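# Remove the box lid and set it flat on the table

## Task

Lift the lid off the box and put it down flat on the table, top side up, resting wholly on the table and clear of the box, then release it. The box has to stay upright. The lid must never be loose in the air more than a few centimetres above the table, though a small bounce while it still sits on the box is acceptable. The result only counts if it holds without the robot supporting anything at the end.

## Robot and tools

Robot: two arms, left_arm and right_arm, each with seven joints and a two-finger parallel gripper. The names are labels only and do not mean the left or right side of any picture.

Frame: every printed pose uses one shared scene frame. The origin sits on the table surface midway between the arms, +x points out over the table, +z points up, and left_arm is on the +y side. Results list each gripper's end_effector_position in metres and end_effector_quat_wxyz. That position is the point between the finger pads; the fingertips extend 17.5 mm past it. Printed hand positions can be somewhat off, more so at long reach. Gripper axes: the fingers point along the gripper's +z and close along its x. A pure rotation pivots about the pad point.

The row (used by execute_actions rows and by move target): always 18 numbers, each in [-1, 1], covering both arms even when one stays still. Order: left_arm dx, dy, dz, rx, ry, rz, left_gripper position, force_limit, speed, then the same nine for right_arm and right_gripper. The first six per arm are an offset, not an absolute pose, expressed in that gripper's own axes and counted from the gripper pose in the most recent result that showed it (before any such result in a scene, or for later calls in the same reply, from where the arm is when the action begins). A value of 1.0 equals 0.6 m of translation or 180 degrees of turn; rx, ry, rz form a single rotation vector. All zeros is not a pause: it drives the arm back to that reference pose. To hold an arm still, send the offset back to the pose you want it at.

Gripper numbers are absolute settings. position: +1 fully open (50 mm gap), about -0.65 pads touching, -1 to grip (closes until the object stops it). force_limit: -1 about 20 N per pad, 0 about 102 N, +1 about 185 N (actual grip may run up to ~17% higher). speed: -1 is 20 mm/s, 0 is 85, +1 is 150. A zero in these slots is a real command, so repeat the previous three values to leave a gripper unchanged. New force or speed only applies after a position change of at least 0.01. To loosen a grip, open first.

Tools:
- execute_actions: "actions" holds one item or none. Empty list = look only. {"rows": [...], "steps": n} runs up to 15 rows at 1/30 s per step (default 15); each row is measured from the same reference pose, not chained, and the last row repeats to fill the steps. {"steps": n} without rows is a wait of up to 300 steps counted from the previous result. Optional "pictures" (true/false).
- move: "target" is one 18-number row as above; the arms travel straight toward it and finish together in 0.5 to 10 s. "speed" is path top speed in m/s, 0.002 to 0.5 (default 0.25); turning is capped at twice that in rad/s. It does not avoid obstacles or the other arm. Faster contact hits harder; aiming past a contact presses harder. The result adds a "move:" line with an ending (done, off_target, moving, held, fault), any limits (paced = pose clipped, held = steps blocked), and each gripper's distance from its target.
- wait: "seconds" 0 to 10; nothing new is sent.
- zoom_image: "camera" (cam_high, cam_low, cam_left_wrist, cam_right_wrist) and "region" [x0, y0, x1, y1] in image pixels from the top-left, at most 504 by 504. All cameras are 896x504.
- finished_scene: "scene" number; ends and grades the current scene, irreversibly.

Control details: each step the commanded pose is clipped to within 70 mm and 16 degrees of the measured pose, and position takes priority over orientation. Large moves may end short; check the result pose and send the remainder. The simulation keeps running while you compose a reply. A "Hand target" line shows where the controller is currently driving each gripper.

Result lines: a "pose unreachable" line names an arm whose command the clearance check altered or blocked; HELD marks steps where your row was not (fully) sent. object_status: 0 moving, 1 blocked while opening, 2 blocked while closing (a real grip), 3 reached the requested opening or pads met (usually nothing held). After gripping, confirm it reads 2. Opening width in mm is roughly (250 - position_measured) x 0.202. Joint torque readings are offset and noisy. MOTOR HOT appears from 60 °C; at 75 °C the arm sags (OVER-TEMPERATURE FAULT), so avoid holding loads longer than needed.

Avoid: joint torque at the load limits (48.6 N m for the first four joints, 30.6 for the last three, including held weight), which freezes that arm for 10 s; arms colliding or pressing each other; slamming or hard pushes; letting the lid drop from height; knocking the box over or anything off the table. Objects may occasionally get nudged by outside pushes. Release the lid only once it lies flat on the table away from the box, then move the grippers clear.

Each tool is called after "Call:" as name(argument=value, ...), one argument or row to a line, values as JSON.

## Session

Call:
execute_actions(
  actions=[],
)

Scene clock: 0.00 s of 4100.00 s.
left_arm: end_effector_position=(+0.6402, +0.2709, +0.3197) position_measured=3 object_status=3 end_effector_quat_wxyz=(-0.268, +0.938, -0.127, +0.180) | right_arm: end_effector_position=(+0.3896, -0.3251, +0.1794) position_measured=3 object_status=3 end_effector_quat_wxyz=(-0.002, +0.644, +0.765, -0.001)
Joint positions: left_arm=[ 0.661  0.677  0.156  1.047 -0.764  1.403  0.479] | right_arm=[-0.056  0.435 -0.001  1.656 -0.001  1.055  1.516]
Joint velocities: left_arm=[ 0.     0.002  0.    -0.    -0.    -0.001  0.   ] | right_arm=[-0.     0.001  0.001  0.001  0.    -0.     0.   ]
Joint torques (N m, as the joint torque sensors report them, + toward a larger angle): no reading
Hand target (left_arm): +0.640, +0.271, +0.320; -0.268, +0.938, -0.127, +0.180
Hand target (right_arm): +0.390, -0.325, +0.179; -0.002, +0.644, +0.765, -0.001

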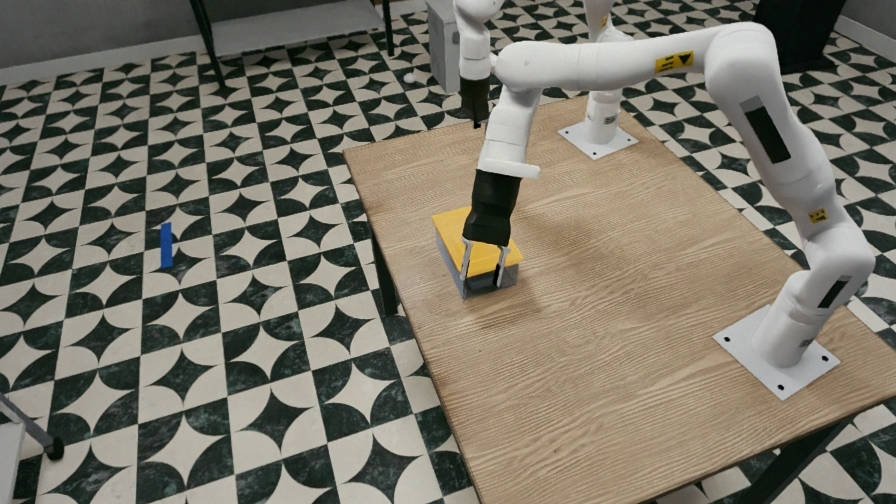

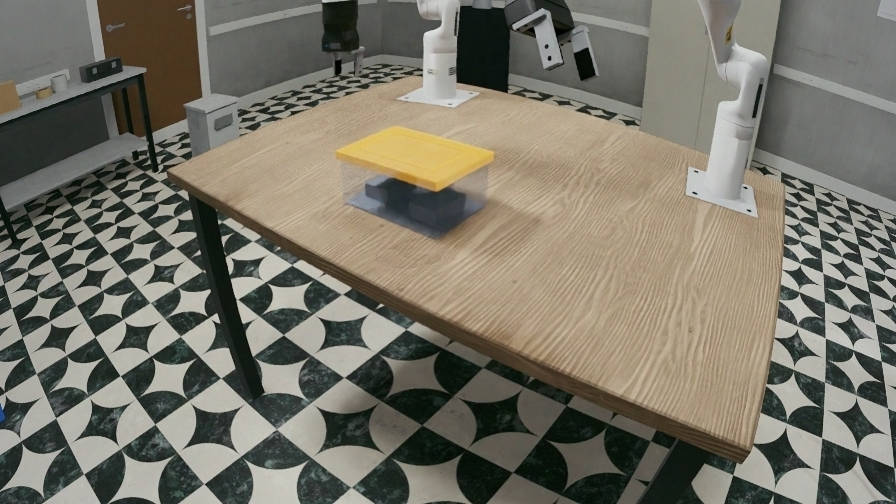

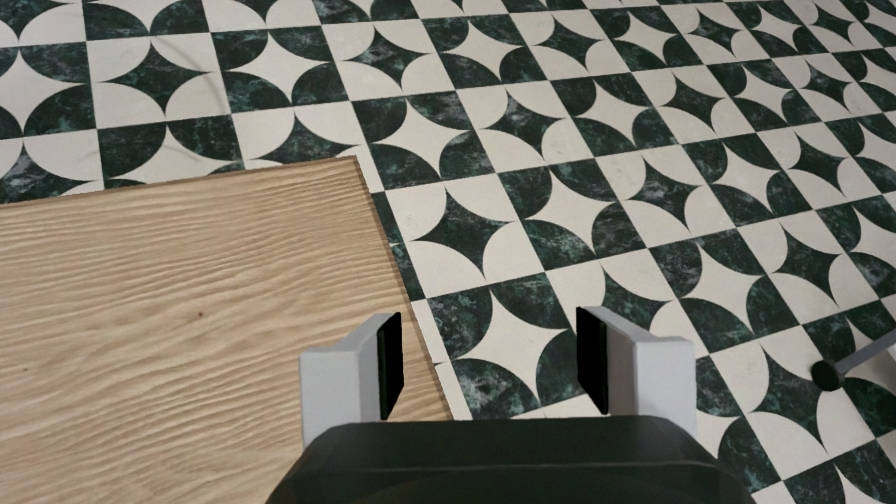

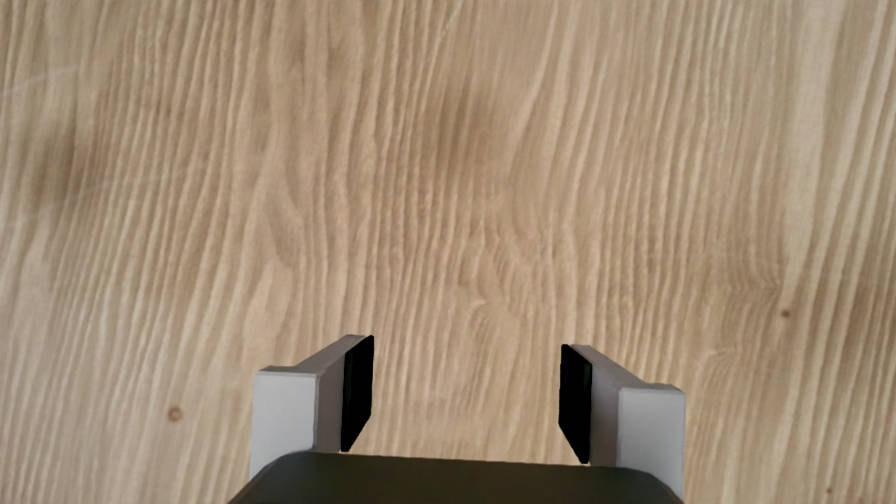

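Call:
zoom_image(
  camera="cam_low",
  region=[310, 110, 520, 250],
)

Call:
zoom_image(
  camera="cam_high",
  region=[400, 180, 560, 320],
)

Region (310, 110, 520, 250) of cam_low's 896x504 image, scaled by 2.400, with more detail than that image has.

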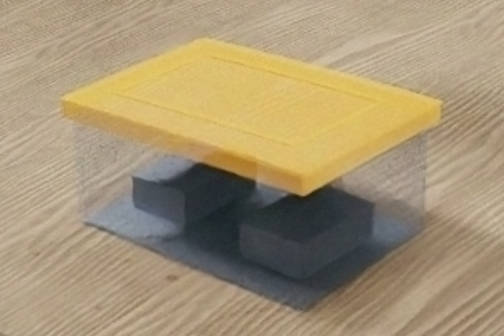

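Region (400, 180, 560, 320) of cam_high's 896x504 image, scaled by 3.150, with more detail than that image has; it fills the top 441 rows of this view, and the rest is white.

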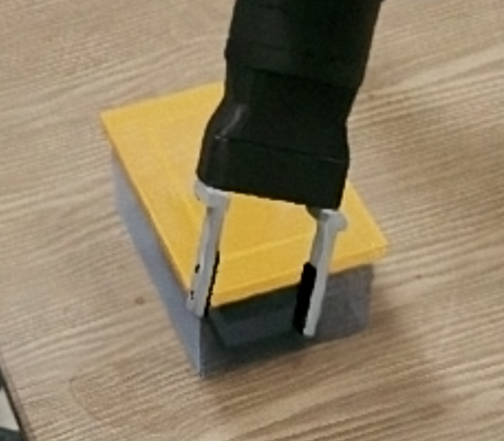

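Call:
move(
  target=[0.042,0.337,-0.347,-0.174,-0.117,-0.083,1,0,0,0,0,0,0,0,0,1,0,0],
)

Scene clock: 5.93 s of 4100.00 s.
left_arm: end_effector_position=(+0.5492, +0.0011, +0.3801) position_measured=3 object_status=3 end_effector_quat_wxyz=(+0.080, +0.992, -0.007, +0.097) | right_arm: end_effector_position=(+0.3896, -0.3251, +0.1794) position_measured=3 object_status=3 end_effector_quat_wxyz=(-0.002, +0.644, +0.765, -0.001)
Joint positions: left_arm=[ 0.841  0.955  0.412  0.038 -0.404  1.9    0.687] | right_arm=[-0.056  0.435 -0.001  1.656 -0.001  1.055  1.516]
Joint velocities: left_arm=[-0.003 -0.002  0.005  0.    -0.003  0.001  0.001] | right_arm=[-0.     0.     0.     0.    -0.    -0.    -0.001]
Joint torques (N m, as the joint torque sensors report them, + toward a larger angle): left_arm=[  0.14 -25.18   0.74  -8.11   0.14  -1.16  -0.38] | right_arm=[ -0.58 -17.35   0.28  -9.24  -0.09   0.57  -0.01]
Hand target (left_arm): +0.549, +0.001, +0.380; +0.080, +0.992, -0.006, +0.097
Hand target (right_arm): +0.390, -0.325, +0.179; -0.002, +0.644, +0.765, -0.001
Off the commanded pose (left_arm): 0.001 m, 14 deg.
Off the commanded pose (right_arm): 0.000 m, 0 deg.
elbow stopped short (left arm): the move would have taken joint 4 (elbow) straighter than the controller allows; a more bent joint 4 avoids this.
After step 90, 1.13 s passed at rest.
move: off_target (left_arm)

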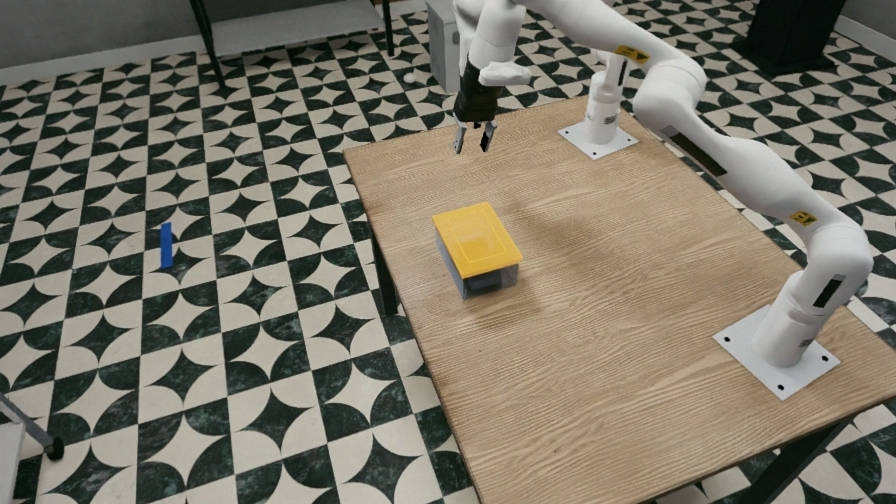

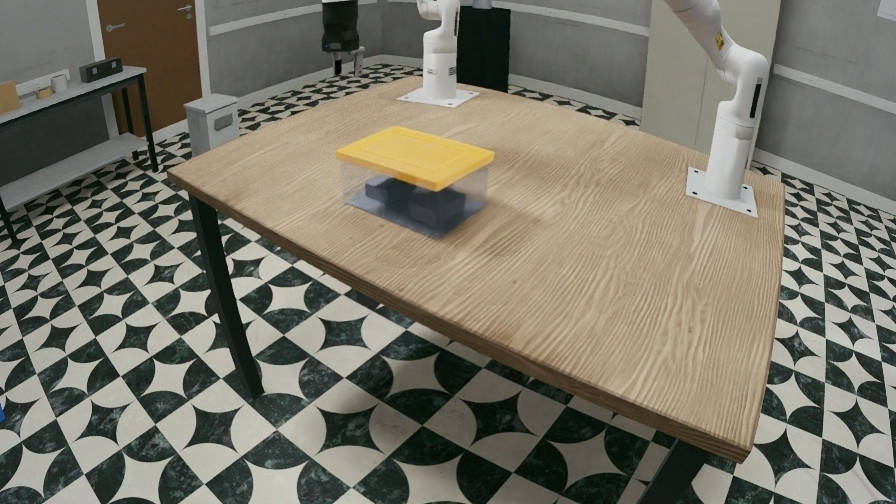

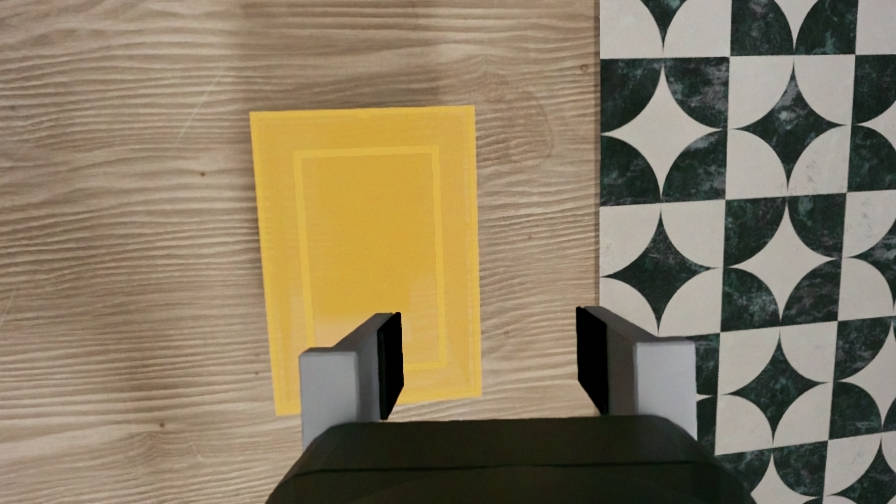

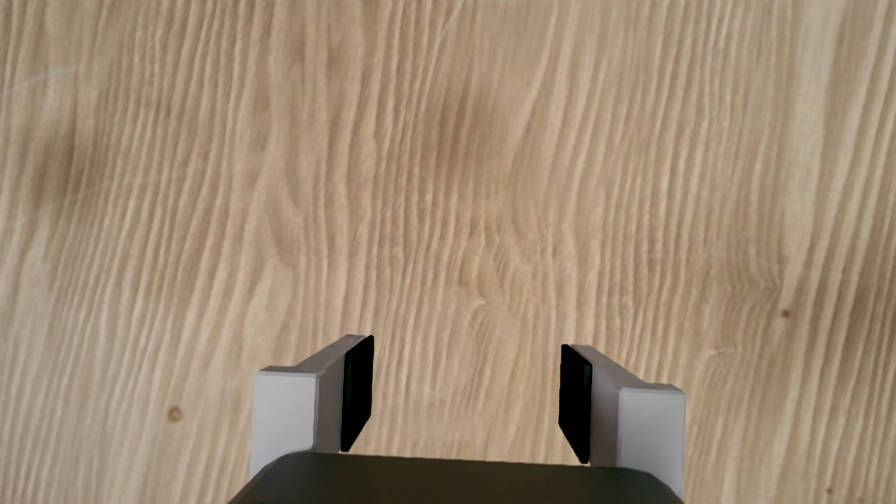

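Call:
move(
  target=[-0.075,-0.244,0.255,0.096,0.08,-0.985,1,0,0,0.212,0.29,-0.034,0,0,0.554,1,0,0],
  speed=0.4,
)

Scene clock: 15.70 s of 4100.00 s.
left_arm: end_effector_position=(+0.5382, +0.1210, +0.1995) position_measured=3 object_status=3 end_effector_quat_wxyz=(+0.001, +0.018, +1.000, +0.003) | right_arm: end_effector_position=(+0.5393, -0.1702, +0.1994) position_measured=3 object_status=3 end_effector_quat_wxyz=(+0.000, +1.000, +0.001, -0.002)
Joint positions: left_arm=[ 0.641  0.708 -0.013  1.1    0.003  1.334  3.579] | right_arm=[-0.38   0.799  0.397  0.983 -0.286  1.41  -0.216]
Joint velocities: left_arm=[ 0.001 -0.004  0.001  0.001 -0.001 -0.002  0.   ] | right_arm=[-0.002  0.004 -0.002 -0.001  0.001  0.    -0.001]
Joint torques (N m, as the joint torque sensors report them, + toward a larger angle): left_arm=[ -0.5  -22.4    0.49  -9.34  -0.21  -0.35  -0.46] | right_arm=[ -0.09 -24.21   2.33  -9.79  -0.07   0.28   0.08]
Hand target (left_arm): +0.538, +0.121, +0.200; +0.001, +0.018, +1.000, +0.003
Hand target (right_arm): +0.539, -0.170, +0.199; +0.000, +1.000, +0.001, -0.002
Off the commanded pose (left_arm): 0.001 m, 0 deg.
Off the commanded pose (right_arm): 0.000 m, 0 deg.
elbow stopped short (left arm): the move would have taken joint 4 (elbow) straighter than the controller allows; a more bent joint 4 avoids this.
After step 90, 2.47 s passed at rest.
move: done

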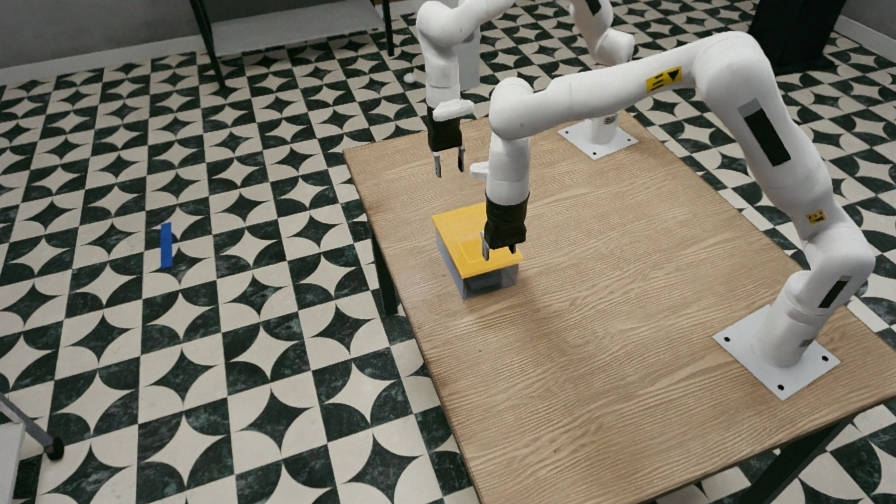

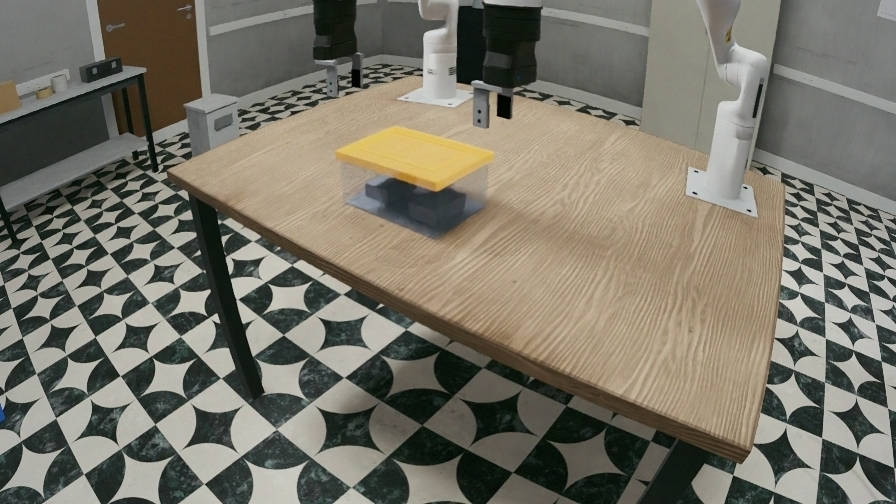

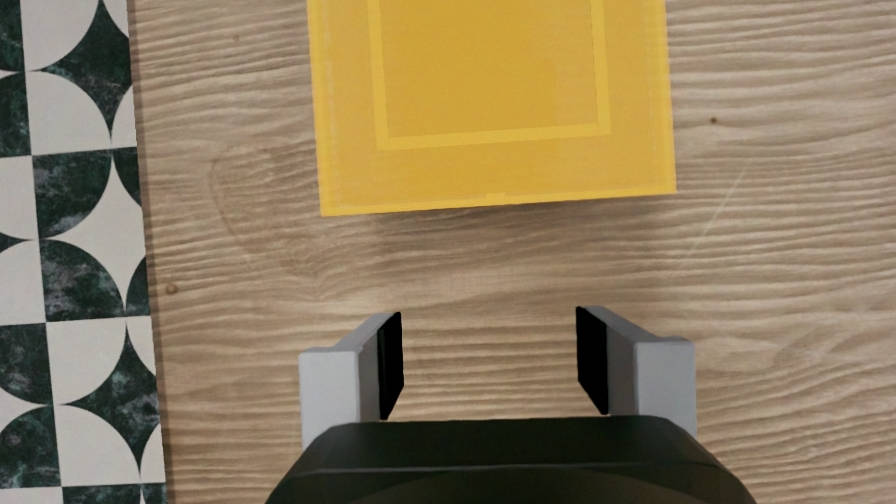

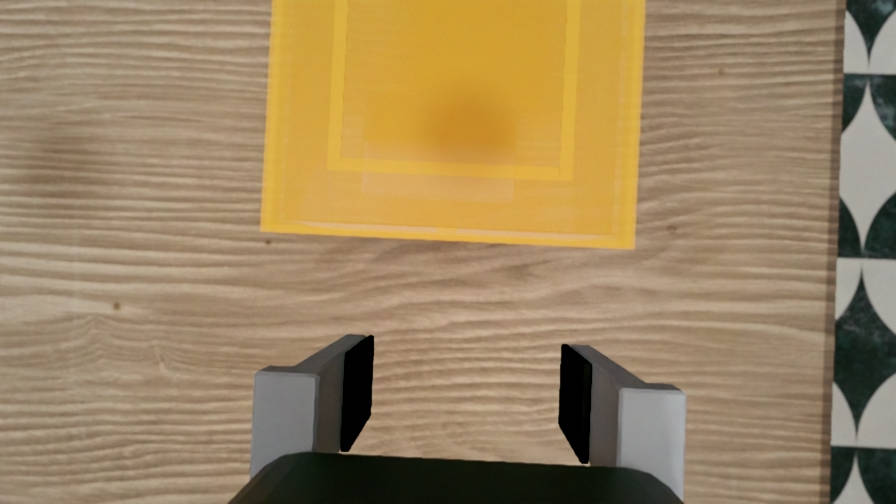

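Call:
move(
  target=[0,-0.02,0.18,0,0,-0.011,1,0,0,-0.008,-0.02,0.18,0,0,0,1,0,0],
  speed=0.15,
)

Call:
zoom_image(
  camera="cam_low",
  region=[290, 60, 560, 250],
)

Scene clock: 17.73 s of 4100.00 s.
left_arm: end_effector_position=(+0.5382, +0.1092, +0.0918) position_measured=3 object_status=3 end_effector_quat_wxyz=(+0.001, +0.001, +1.000, +0.003) | right_arm: end_effector_position=(+0.5343, -0.1582, +0.0914) position_measured=3 object_status=3 end_effector_quat_wxyz=(-0.000, +1.000, +0.000, -0.002)
Joint positions: left_arm=[ 0.666  0.819 -0.025  1.245  0.014  1.077  3.625] | right_arm=[-0.407  0.889  0.369  1.165 -0.314  1.145 -0.202]
Joint velocities: left_arm=[ 0.001  0.002  0.    -0.    -0.001  0.002  0.001] | right_arm=[ 0.     0.    -0.001 -0.     0.    -0.     0.   ]
Joint torques (N m, as the joint torque sensors report them, + toward a larger angle): left_arm=[ -0.28 -23.17   0.54  -8.65  -0.2   -0.27  -0.32] | right_arm=[ -0.69 -24.62   3.17  -9.08  -0.27   0.06  -0.15]
Hand target (left_arm): +0.538, +0.109, +0.092; +0.001, +0.001, +1.000, +0.003
Hand target (right_arm): +0.534, -0.158, +0.091; -0.000, +1.000, +0.000, -0.002
Off the commanded pose (left_arm): 0.000 m, 0 deg.
Off the commanded pose (right_arm): 0.000 m, 0 deg.
move: done

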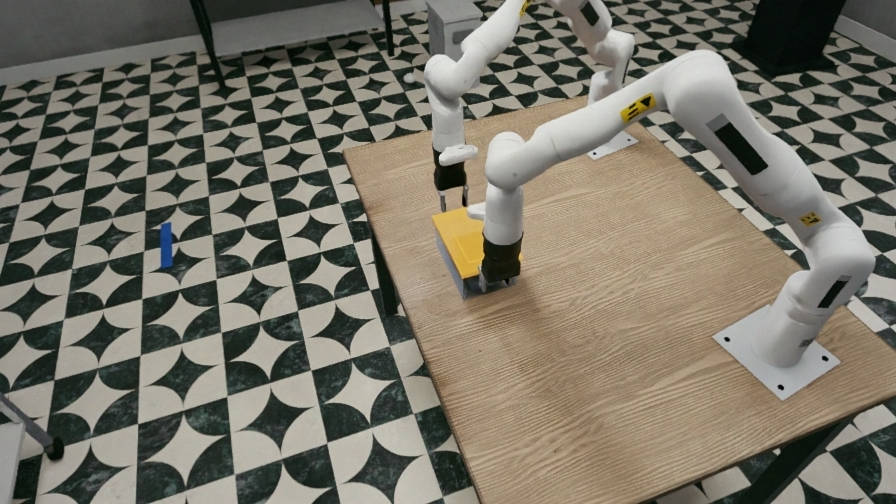

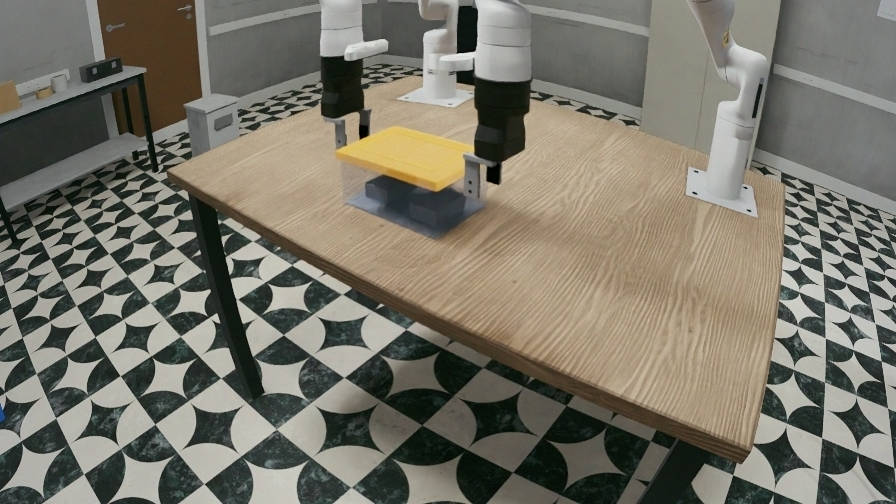

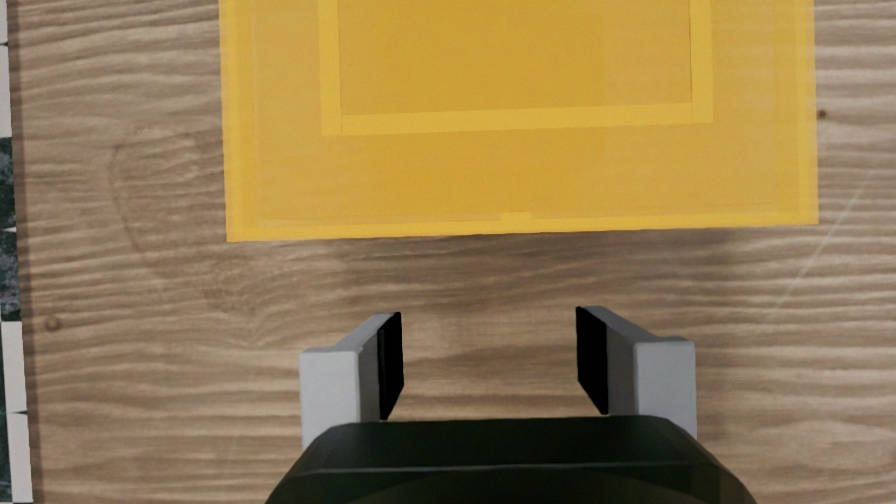

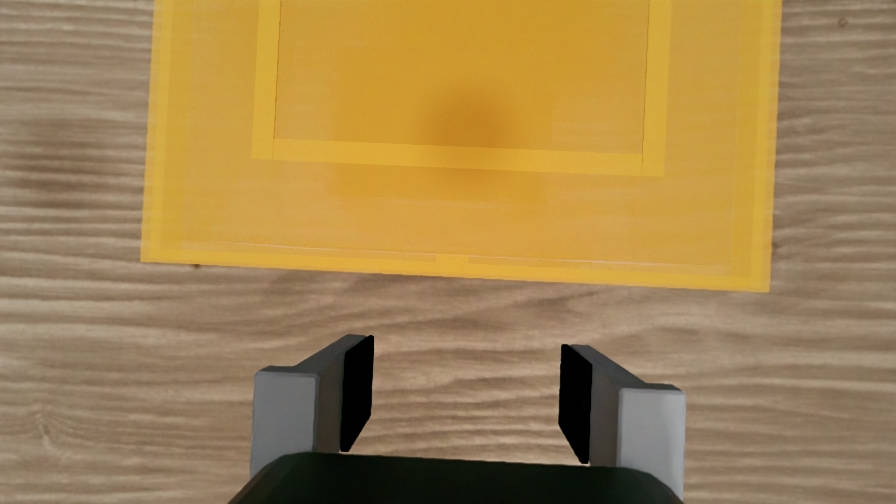

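Region (290, 60, 560, 250) of cam_low's 896x504 image, scaled by 1.867, with more detail than that image has; it fills the top 355 rows of this view, and the rest is white.

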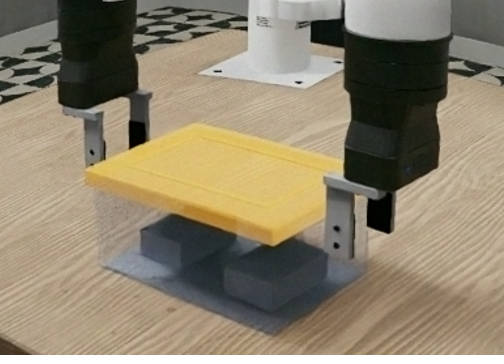

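Call:
move(
  target=[0.011,-0.035,-0.009,0,0,0,1,0,0,-0.005,-0.024,-0.014,0,0,0,1,0,0],
  speed=0.04,
)

Scene clock: 19.57 s of 4100.00 s.
left_arm: end_effector_position=(+0.5317, +0.0884, +0.0972) position_measured=3 object_status=3 end_effector_quat_wxyz=(+0.001, +0.001, +1.000, +0.002) | right_arm: end_effector_position=(+0.5314, -0.1439, +0.0998) position_measured=3 object_status=3 end_effector_quat_wxyz=(-0.000, +1.000, +0.000, -0.002)
Joint positions: left_arm=[ 0.703  0.825 -0.025  1.214  0.014  1.103  3.662] | right_arm=[-0.43   0.886  0.373  1.143 -0.313  1.17  -0.23 ]
Joint velocities: left_arm=[-0.     0.001 -0.    -0.001 -0.001 -0.     0.001] | right_arm=[-0.001  0.     0.001  0.001  0.001  0.    -0.001]
Joint torques (N m, as the joint torque sensors report them, + toward a larger angle): left_arm=[ -0.18 -23.18   0.3   -8.78   0.13  -0.28  -0.39] | right_arm=[  0.32 -24.38   2.63  -9.05  -0.19   0.2   -0.02]
Hand target (left_arm): +0.532, +0.088, +0.097; +0.001, +0.001, +1.000, +0.003
Hand target (right_arm): +0.531, -0.144, +0.100; -0.000, +1.000, +0.000, -0.002
Off the commanded pose (left_arm): 0.000 m, 0 deg.
Off the commanded pose (right_arm): 0.000 m, 0 deg.
move: done

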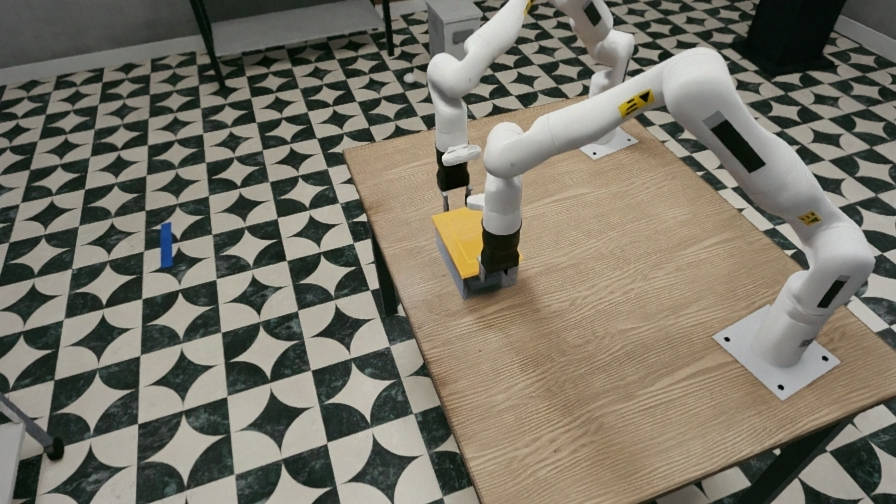

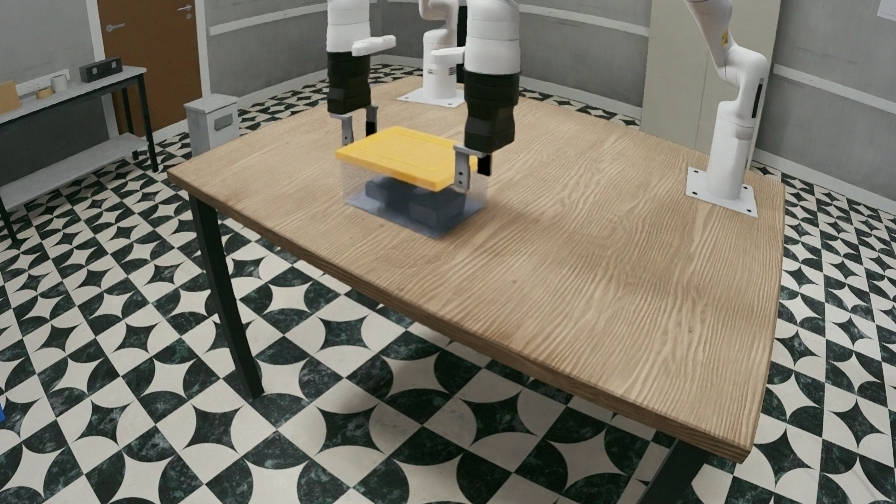

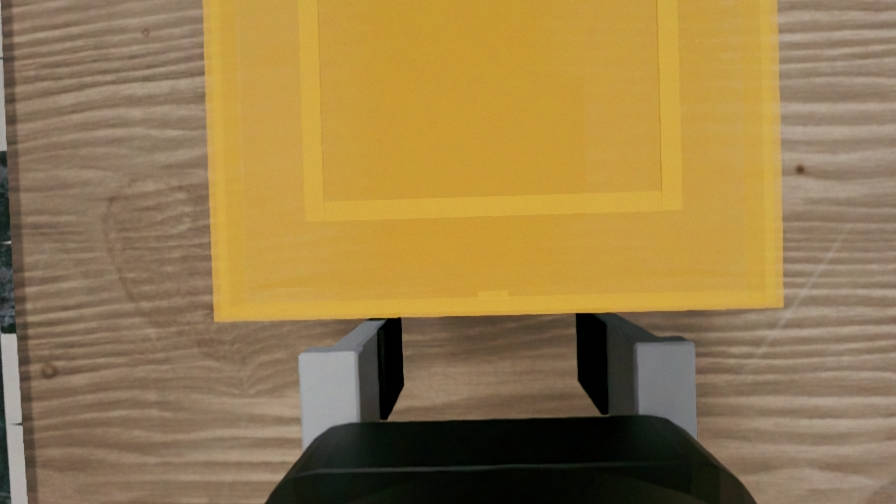

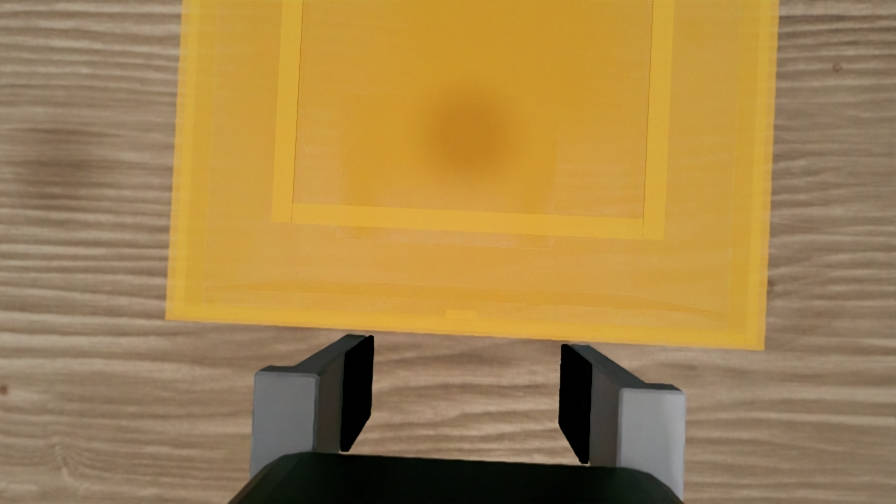

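Left nearly touching, right ~3 mm away. Squeeze.

Call:
move(
  target=[0,-0.006,0,0,0,0,1,0,0,0,-0.011,0.003,0,0,0,1,0,0],
  speed=0.01,
)

Scene clock: 20.93 s of 4100.00 s.
left_arm: end_effector_position=(+0.5319, +0.0876, +0.0968) position_measured=3 object_status=3 end_effector_quat_wxyz=(+0.001, -0.000, +1.000, +0.004) | right_arm: end_effector_position=(+0.5321, -0.1414, +0.0985) position_measured=3 object_status=3 end_effector_quat_wxyz=(+0.002, +1.000, -0.002, -0.002)
Joint positions: left_arm=[ 0.706  0.829 -0.027  1.206  0.013  1.11   3.667] | right_arm=[-0.434  0.893  0.373  1.133 -0.31   1.174 -0.241]
Joint velocities: left_arm=[-0.001 -0.     0.002 -0.    -0.001 -0.     0.001] | right_arm=[ 0.001  0.    -0.003 -0.     0.004 -0.    -0.003]
Joint torques (N m, as the joint torque sensors report them, + toward a larger angle): left_arm=[  1.4  -23.24   1.49  -9.88   0.92  -1.26  -0.39] | right_arm=[ -2.14 -24.07   1.02  -9.55  -1.71  -0.78  -0.23]
Hand target (left_arm): +0.532, +0.085, +0.097; +0.001, +0.001, +1.000, +0.003
Hand target (right_arm): +0.531, -0.137, +0.098; -0.000, +1.000, +0.000, -0.002
Off the commanded pose (left_arm): 0.003 m, 0 deg.
Off the commanded pose (right_arm): 0.004 m, 0 deg.
move: off_target (right_arm)

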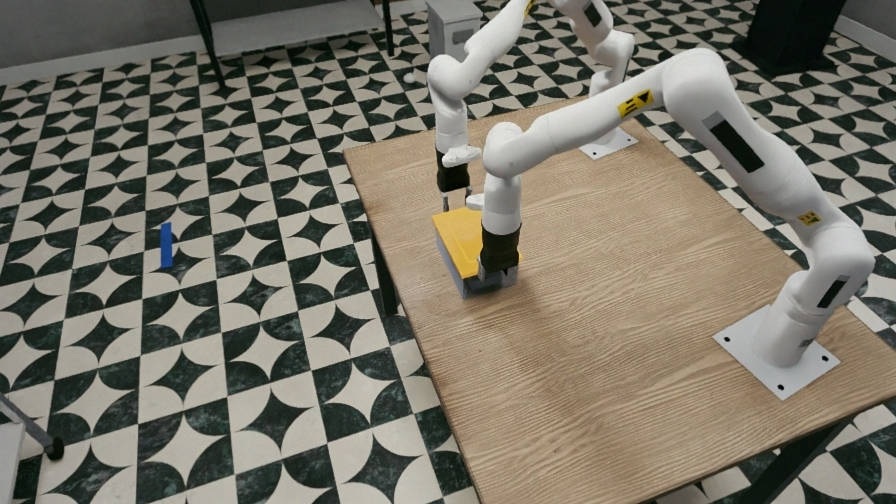

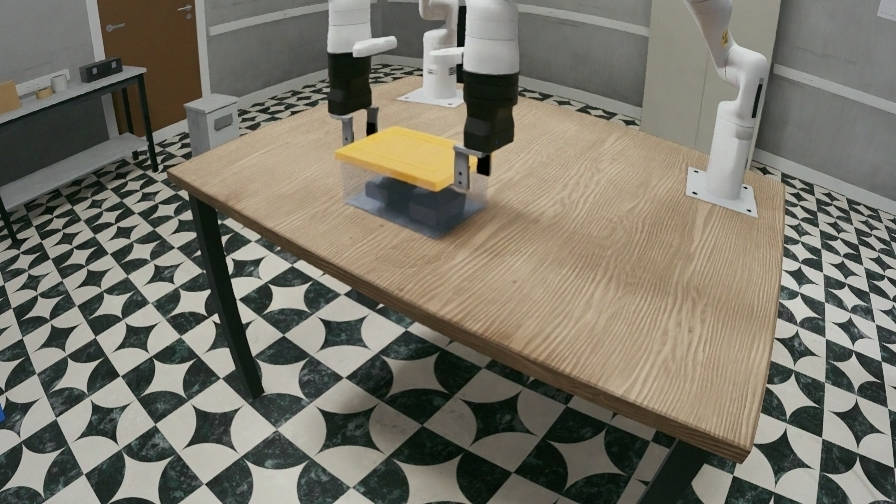

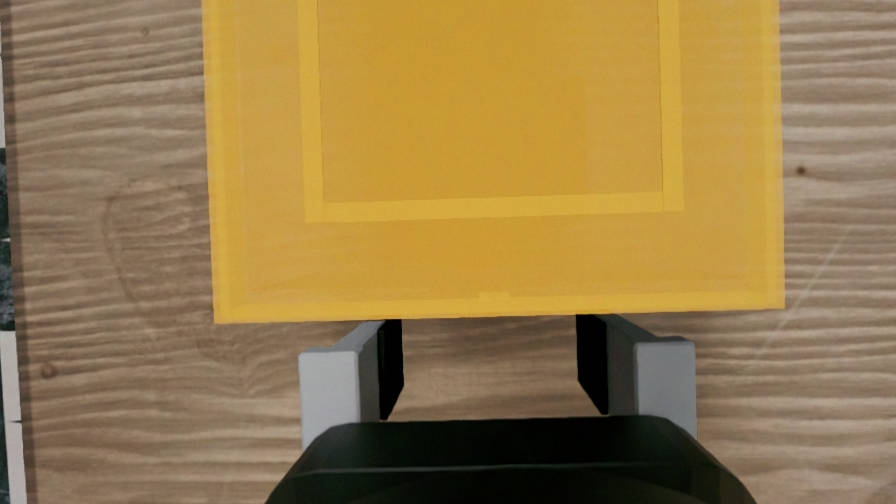

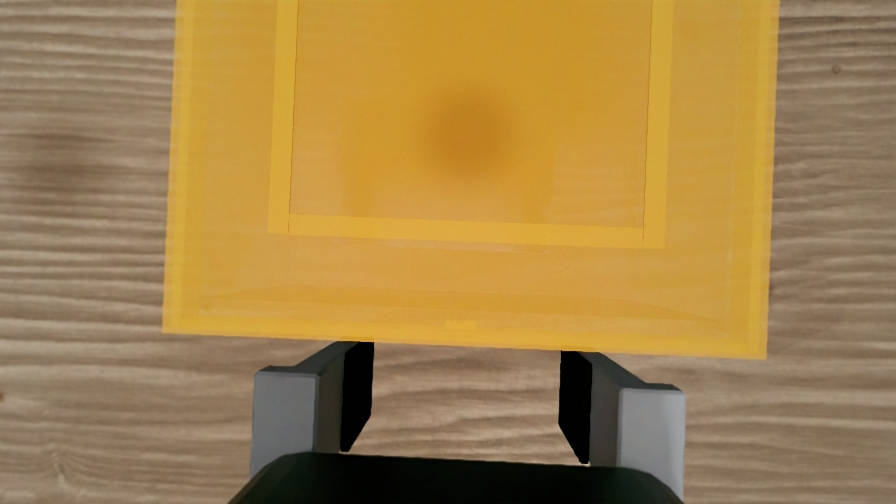

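Call:
execute_actions(
  actions=[
    {"rows":[[0,-0.01,0,0,0,0,1,0,0,0,-0.011,0,0,0,0,1,0,0],[0,-0.015,0,0,0,0,1,0,0,0,-0.016,0,0,0,0,1,0,0],[0,-0.02,0,0,0,0,1,0,0,0,-0.021,0,0,0,0,1,0,0],[0,-0.025,0,0,0,0,1,0,0,0,-0.026,0,0,0,0,1,0,0],[0,-0.03,0,0,0,0,1,0,0,0,-0.031,0,0,0,0,1,0,0]],"steps":15},
  ],
  pictures=false,
)

Scene clock: 22.40 s of 4100.00 s.
left_arm: end_effector_position=(+0.5368, +0.0866, +0.0960) position_measured=3 object_status=3 end_effector_quat_wxyz=(-0.000, -0.008, +1.000, +0.015) | right_arm: end_effector_position=(+0.5353, -0.1407, +0.0983) position_measured=3 object_status=3 end_effector_quat_wxyz=(+0.012, +1.000, -0.010, -0.003)
Joint positions: left_arm=[ 0.717  0.85  -0.035  1.164  0.     1.144  3.693] | right_arm=[-0.44   0.908  0.379  1.102 -0.296  1.199 -0.275]
Joint velocities: left_arm=[-0.005  0.002  0.011 -0.001 -0.011  0.001  0.005] | right_arm=[ 0.009 -0.003 -0.019 -0.001  0.017 -0.002 -0.011]
Joint torques (N m, as the joint torque sensors report them, + toward a larger angle): left_arm=[  8.65 -22.22   8.13 -13.28   5.17  -4.87   0.33] | right_arm=[-10.72 -23.67  -6.3  -12.78  -6.48  -2.65  -0.4 ]
Hand target (left_arm): +0.532, +0.070, +0.097; +0.001, -0.000, +1.000, +0.004
Hand target (right_arm): +0.532, -0.123, +0.098; +0.002, +1.000, -0.002, -0.002
Off the commanded pose (left_arm): 0.018 m, 2 deg.
Off the commanded pose (right_arm): 0.018 m, 1 deg.
Steps of this call (steps 1 to 29: nothing new was sent; steps 30 to 44: all 15 steps of this action). Readings (end_effector_position | what the end effector reports):
30: left_arm (+0.5319, +0.0873, +0.0967) | right_arm (+0.5321, -0.1411, +0.0983) | left_arm position_measured=3 object_status=3 | right_arm position_measured=3 object_status=3
31: left_arm (+0.5321, +0.0869, +0.0962) | right_arm (+0.5323, -0.1408, +0.0981) | left_arm position_measured=3 object_status=3 | right_arm position_measured=3 object_status=3
33: left_arm (+0.5332, +0.0865, +0.0958) | right_arm (+0.5331, -0.1404, +0.0982) | left_arm position_measured=3 object_status=3 | right_arm position_measured=3 object_status=3
37: left_arm (+0.5366, +0.0866, +0.0962) | right_arm (+0.5351, -0.1407, +0.0984) | left_arm position_measured=3 object_status=3 | right_arm position_measured=3 object_status=3
44: the state above

Call:
execute_actions(
  actions=[
    {"rows":[[0.008,-0.028,-0.003,0.007,0,0.005,1,0,0,-0.005,-0.0295,-0.002,0.006,0,-0.005,1,0,0],[0.008,-0.028,-0.005,0.007,0,0.005,1,0,0,-0.005,-0.0295,-0.004,0.006,0,-0.005,1,0,0],[0.008,-0.028,-0.007,0.007,0,0.005,1,0,0,-0.005,-0.0295,-0.006,0.006,0,-0.005,1,0,0],[0.008,-0.028,-0.010,0.007,0,0.005,1,0,0,-0.005,-0.0295,-0.009,0.006,0,-0.005,1,0,0],[0.008,-0.028,-0.013,0.007,0,0.005,1,0,0,-0.005,-0.0295,-0.012,0.006,0,-0.005,1,0,0],[0.008,-0.028,-0.016,0.007,0,0.005,1,0,0,-0.005,-0.0295,-0.015,0.006,0,-0.005,1,0,0],[0.008,-0.028,-0.018,0.007,0,0.005,1,0,0,-0.005,-0.0295,-0.017,0.006,0,-0.005,1,0,0]],"steps":15},
  ],
)

Call:
zoom_image(
  camera="cam_low",
  region=[290, 60, 560, 250],
)

Scene clock: 24.93 s of 4100.00 s.
left_arm: end_effector_position=(+0.5371, +0.0872, +0.1023) position_measured=3 object_status=3 end_effector_quat_wxyz=(-0.002, -0.008, +1.000, +0.016) | right_arm: end_effector_position=(+0.5353, -0.1402, +0.1050) position_measured=3 object_status=3 end_effector_quat_wxyz=(+0.013, +1.000, -0.010, -0.005)
Joint positions: left_arm=[ 0.712  0.846 -0.028  1.15  -0.005  1.167  3.694] | right_arm=[-0.435  0.904  0.37   1.083 -0.285  1.223 -0.284]
Joint velocities: left_arm=[-0.006 -0.002  0.013  0.    -0.011 -0.001  0.006] | right_arm=[ 0.009 -0.004 -0.022 -0.001  0.017 -0.001 -0.009]
Joint torques (N m, as the joint torque sensors report them, + toward a larger angle): left_arm=[  8.72 -26.68   8.22 -13.76   5.59  -3.5    0.19] | right_arm=[ -9.95 -26.71  -4.67 -13.09  -6.04  -1.61  -1.09]
Hand target (left_arm): +0.532, +0.070, +0.106; -0.000, +0.000, +1.000, +0.004
Hand target (right_arm): +0.532, -0.123, +0.108; +0.003, +1.000, -0.002, -0.003
Off the commanded pose (left_arm): 0.019 m, 2 deg.
Off the commanded pose (right_arm): 0.018 m, 2 deg.
Steps of this call (steps 1 to 61: nothing new was sent; steps 62 to 76: all 15 steps of this action). Readings (end_effector_position | what the end effector reports):
62: left_arm (+0.5369, +0.0867, +0.0961) | right_arm (+0.5353, -0.1408, +0.0983) | left_arm position_measured=3 object_status=3 | right_arm position_measured=3 object_status=3
63: left_arm (+0.5370, +0.0866, +0.0964) | right_arm (+0.5355, -0.1407, +0.0986) | left_arm position_measured=3 object_status=3 | right_arm position_measured=3 object_status=3
65: left_arm (+0.5370, +0.0867, +0.0975) | right_arm (+0.5354, -0.1406, +0.0998) | left_arm position_measured=3 object_status=3 | right_arm position_measured=3 object_status=3
69: left_arm (+0.5369, +0.0871, +0.1015) | right_arm (+0.5351, -0.1403, +0.1041) | left_arm position_measured=3 object_status=3 | right_arm position_measured=3 object_status=3
76: the state above

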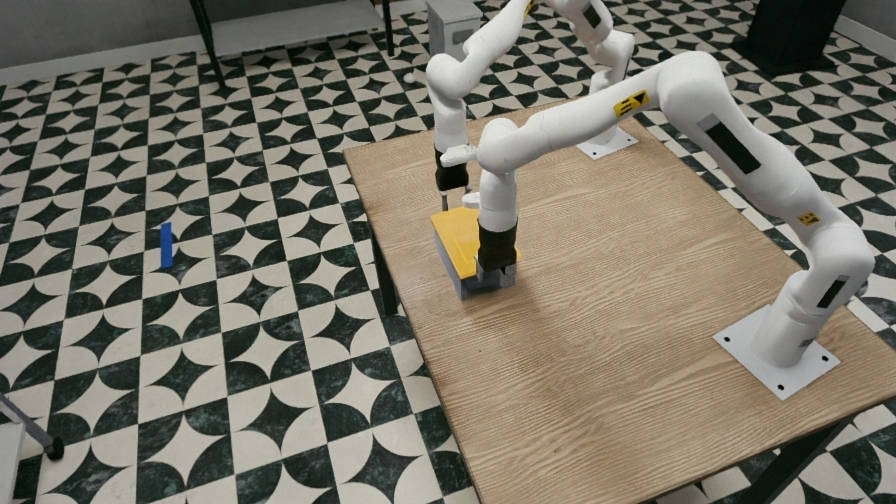

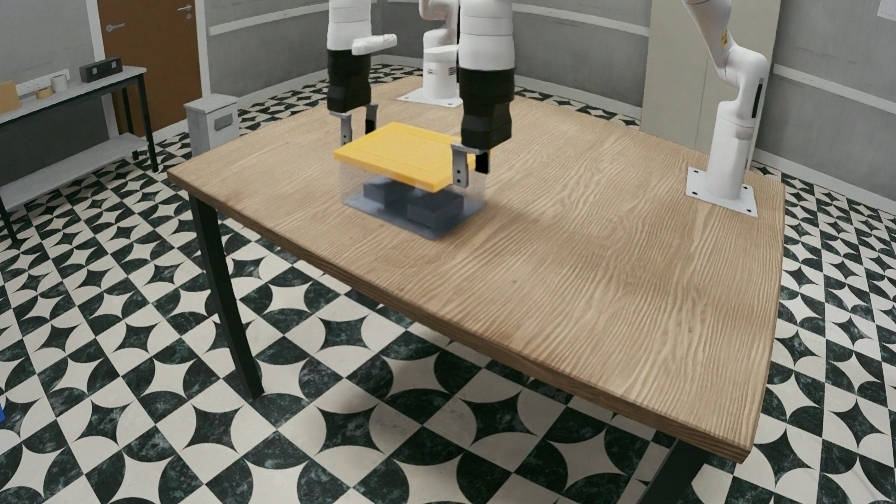

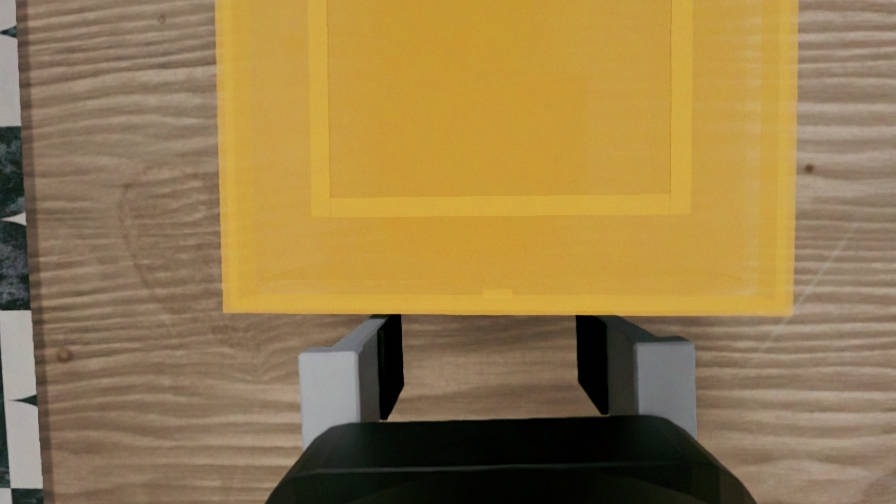

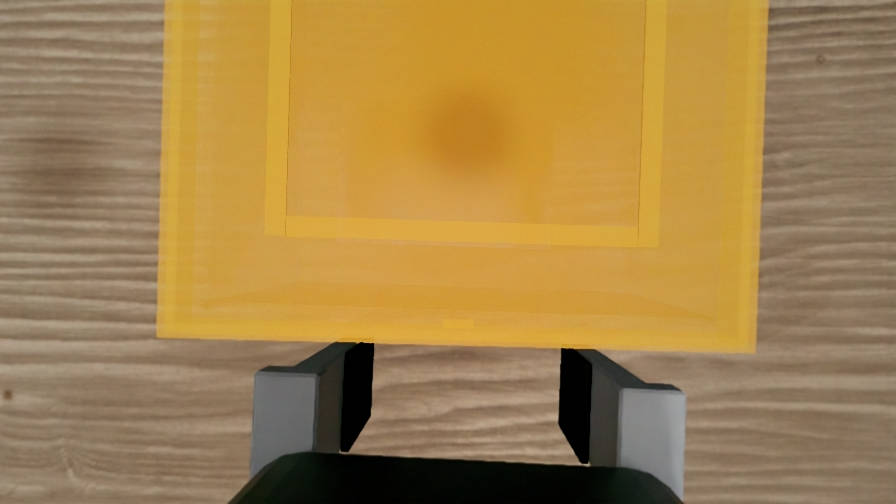

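Region (290, 60, 560, 250) of cam_low's 896x504 image, scaled by 1.867, with more detail than that image has; it fills the top 355 rows of this view, and the rest is white.

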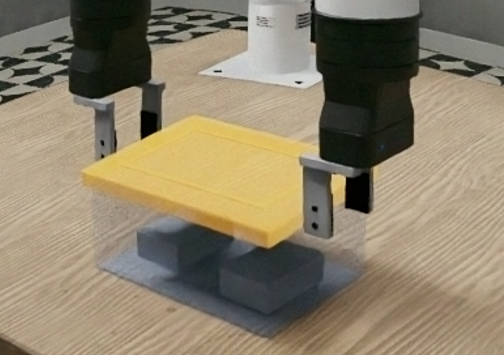

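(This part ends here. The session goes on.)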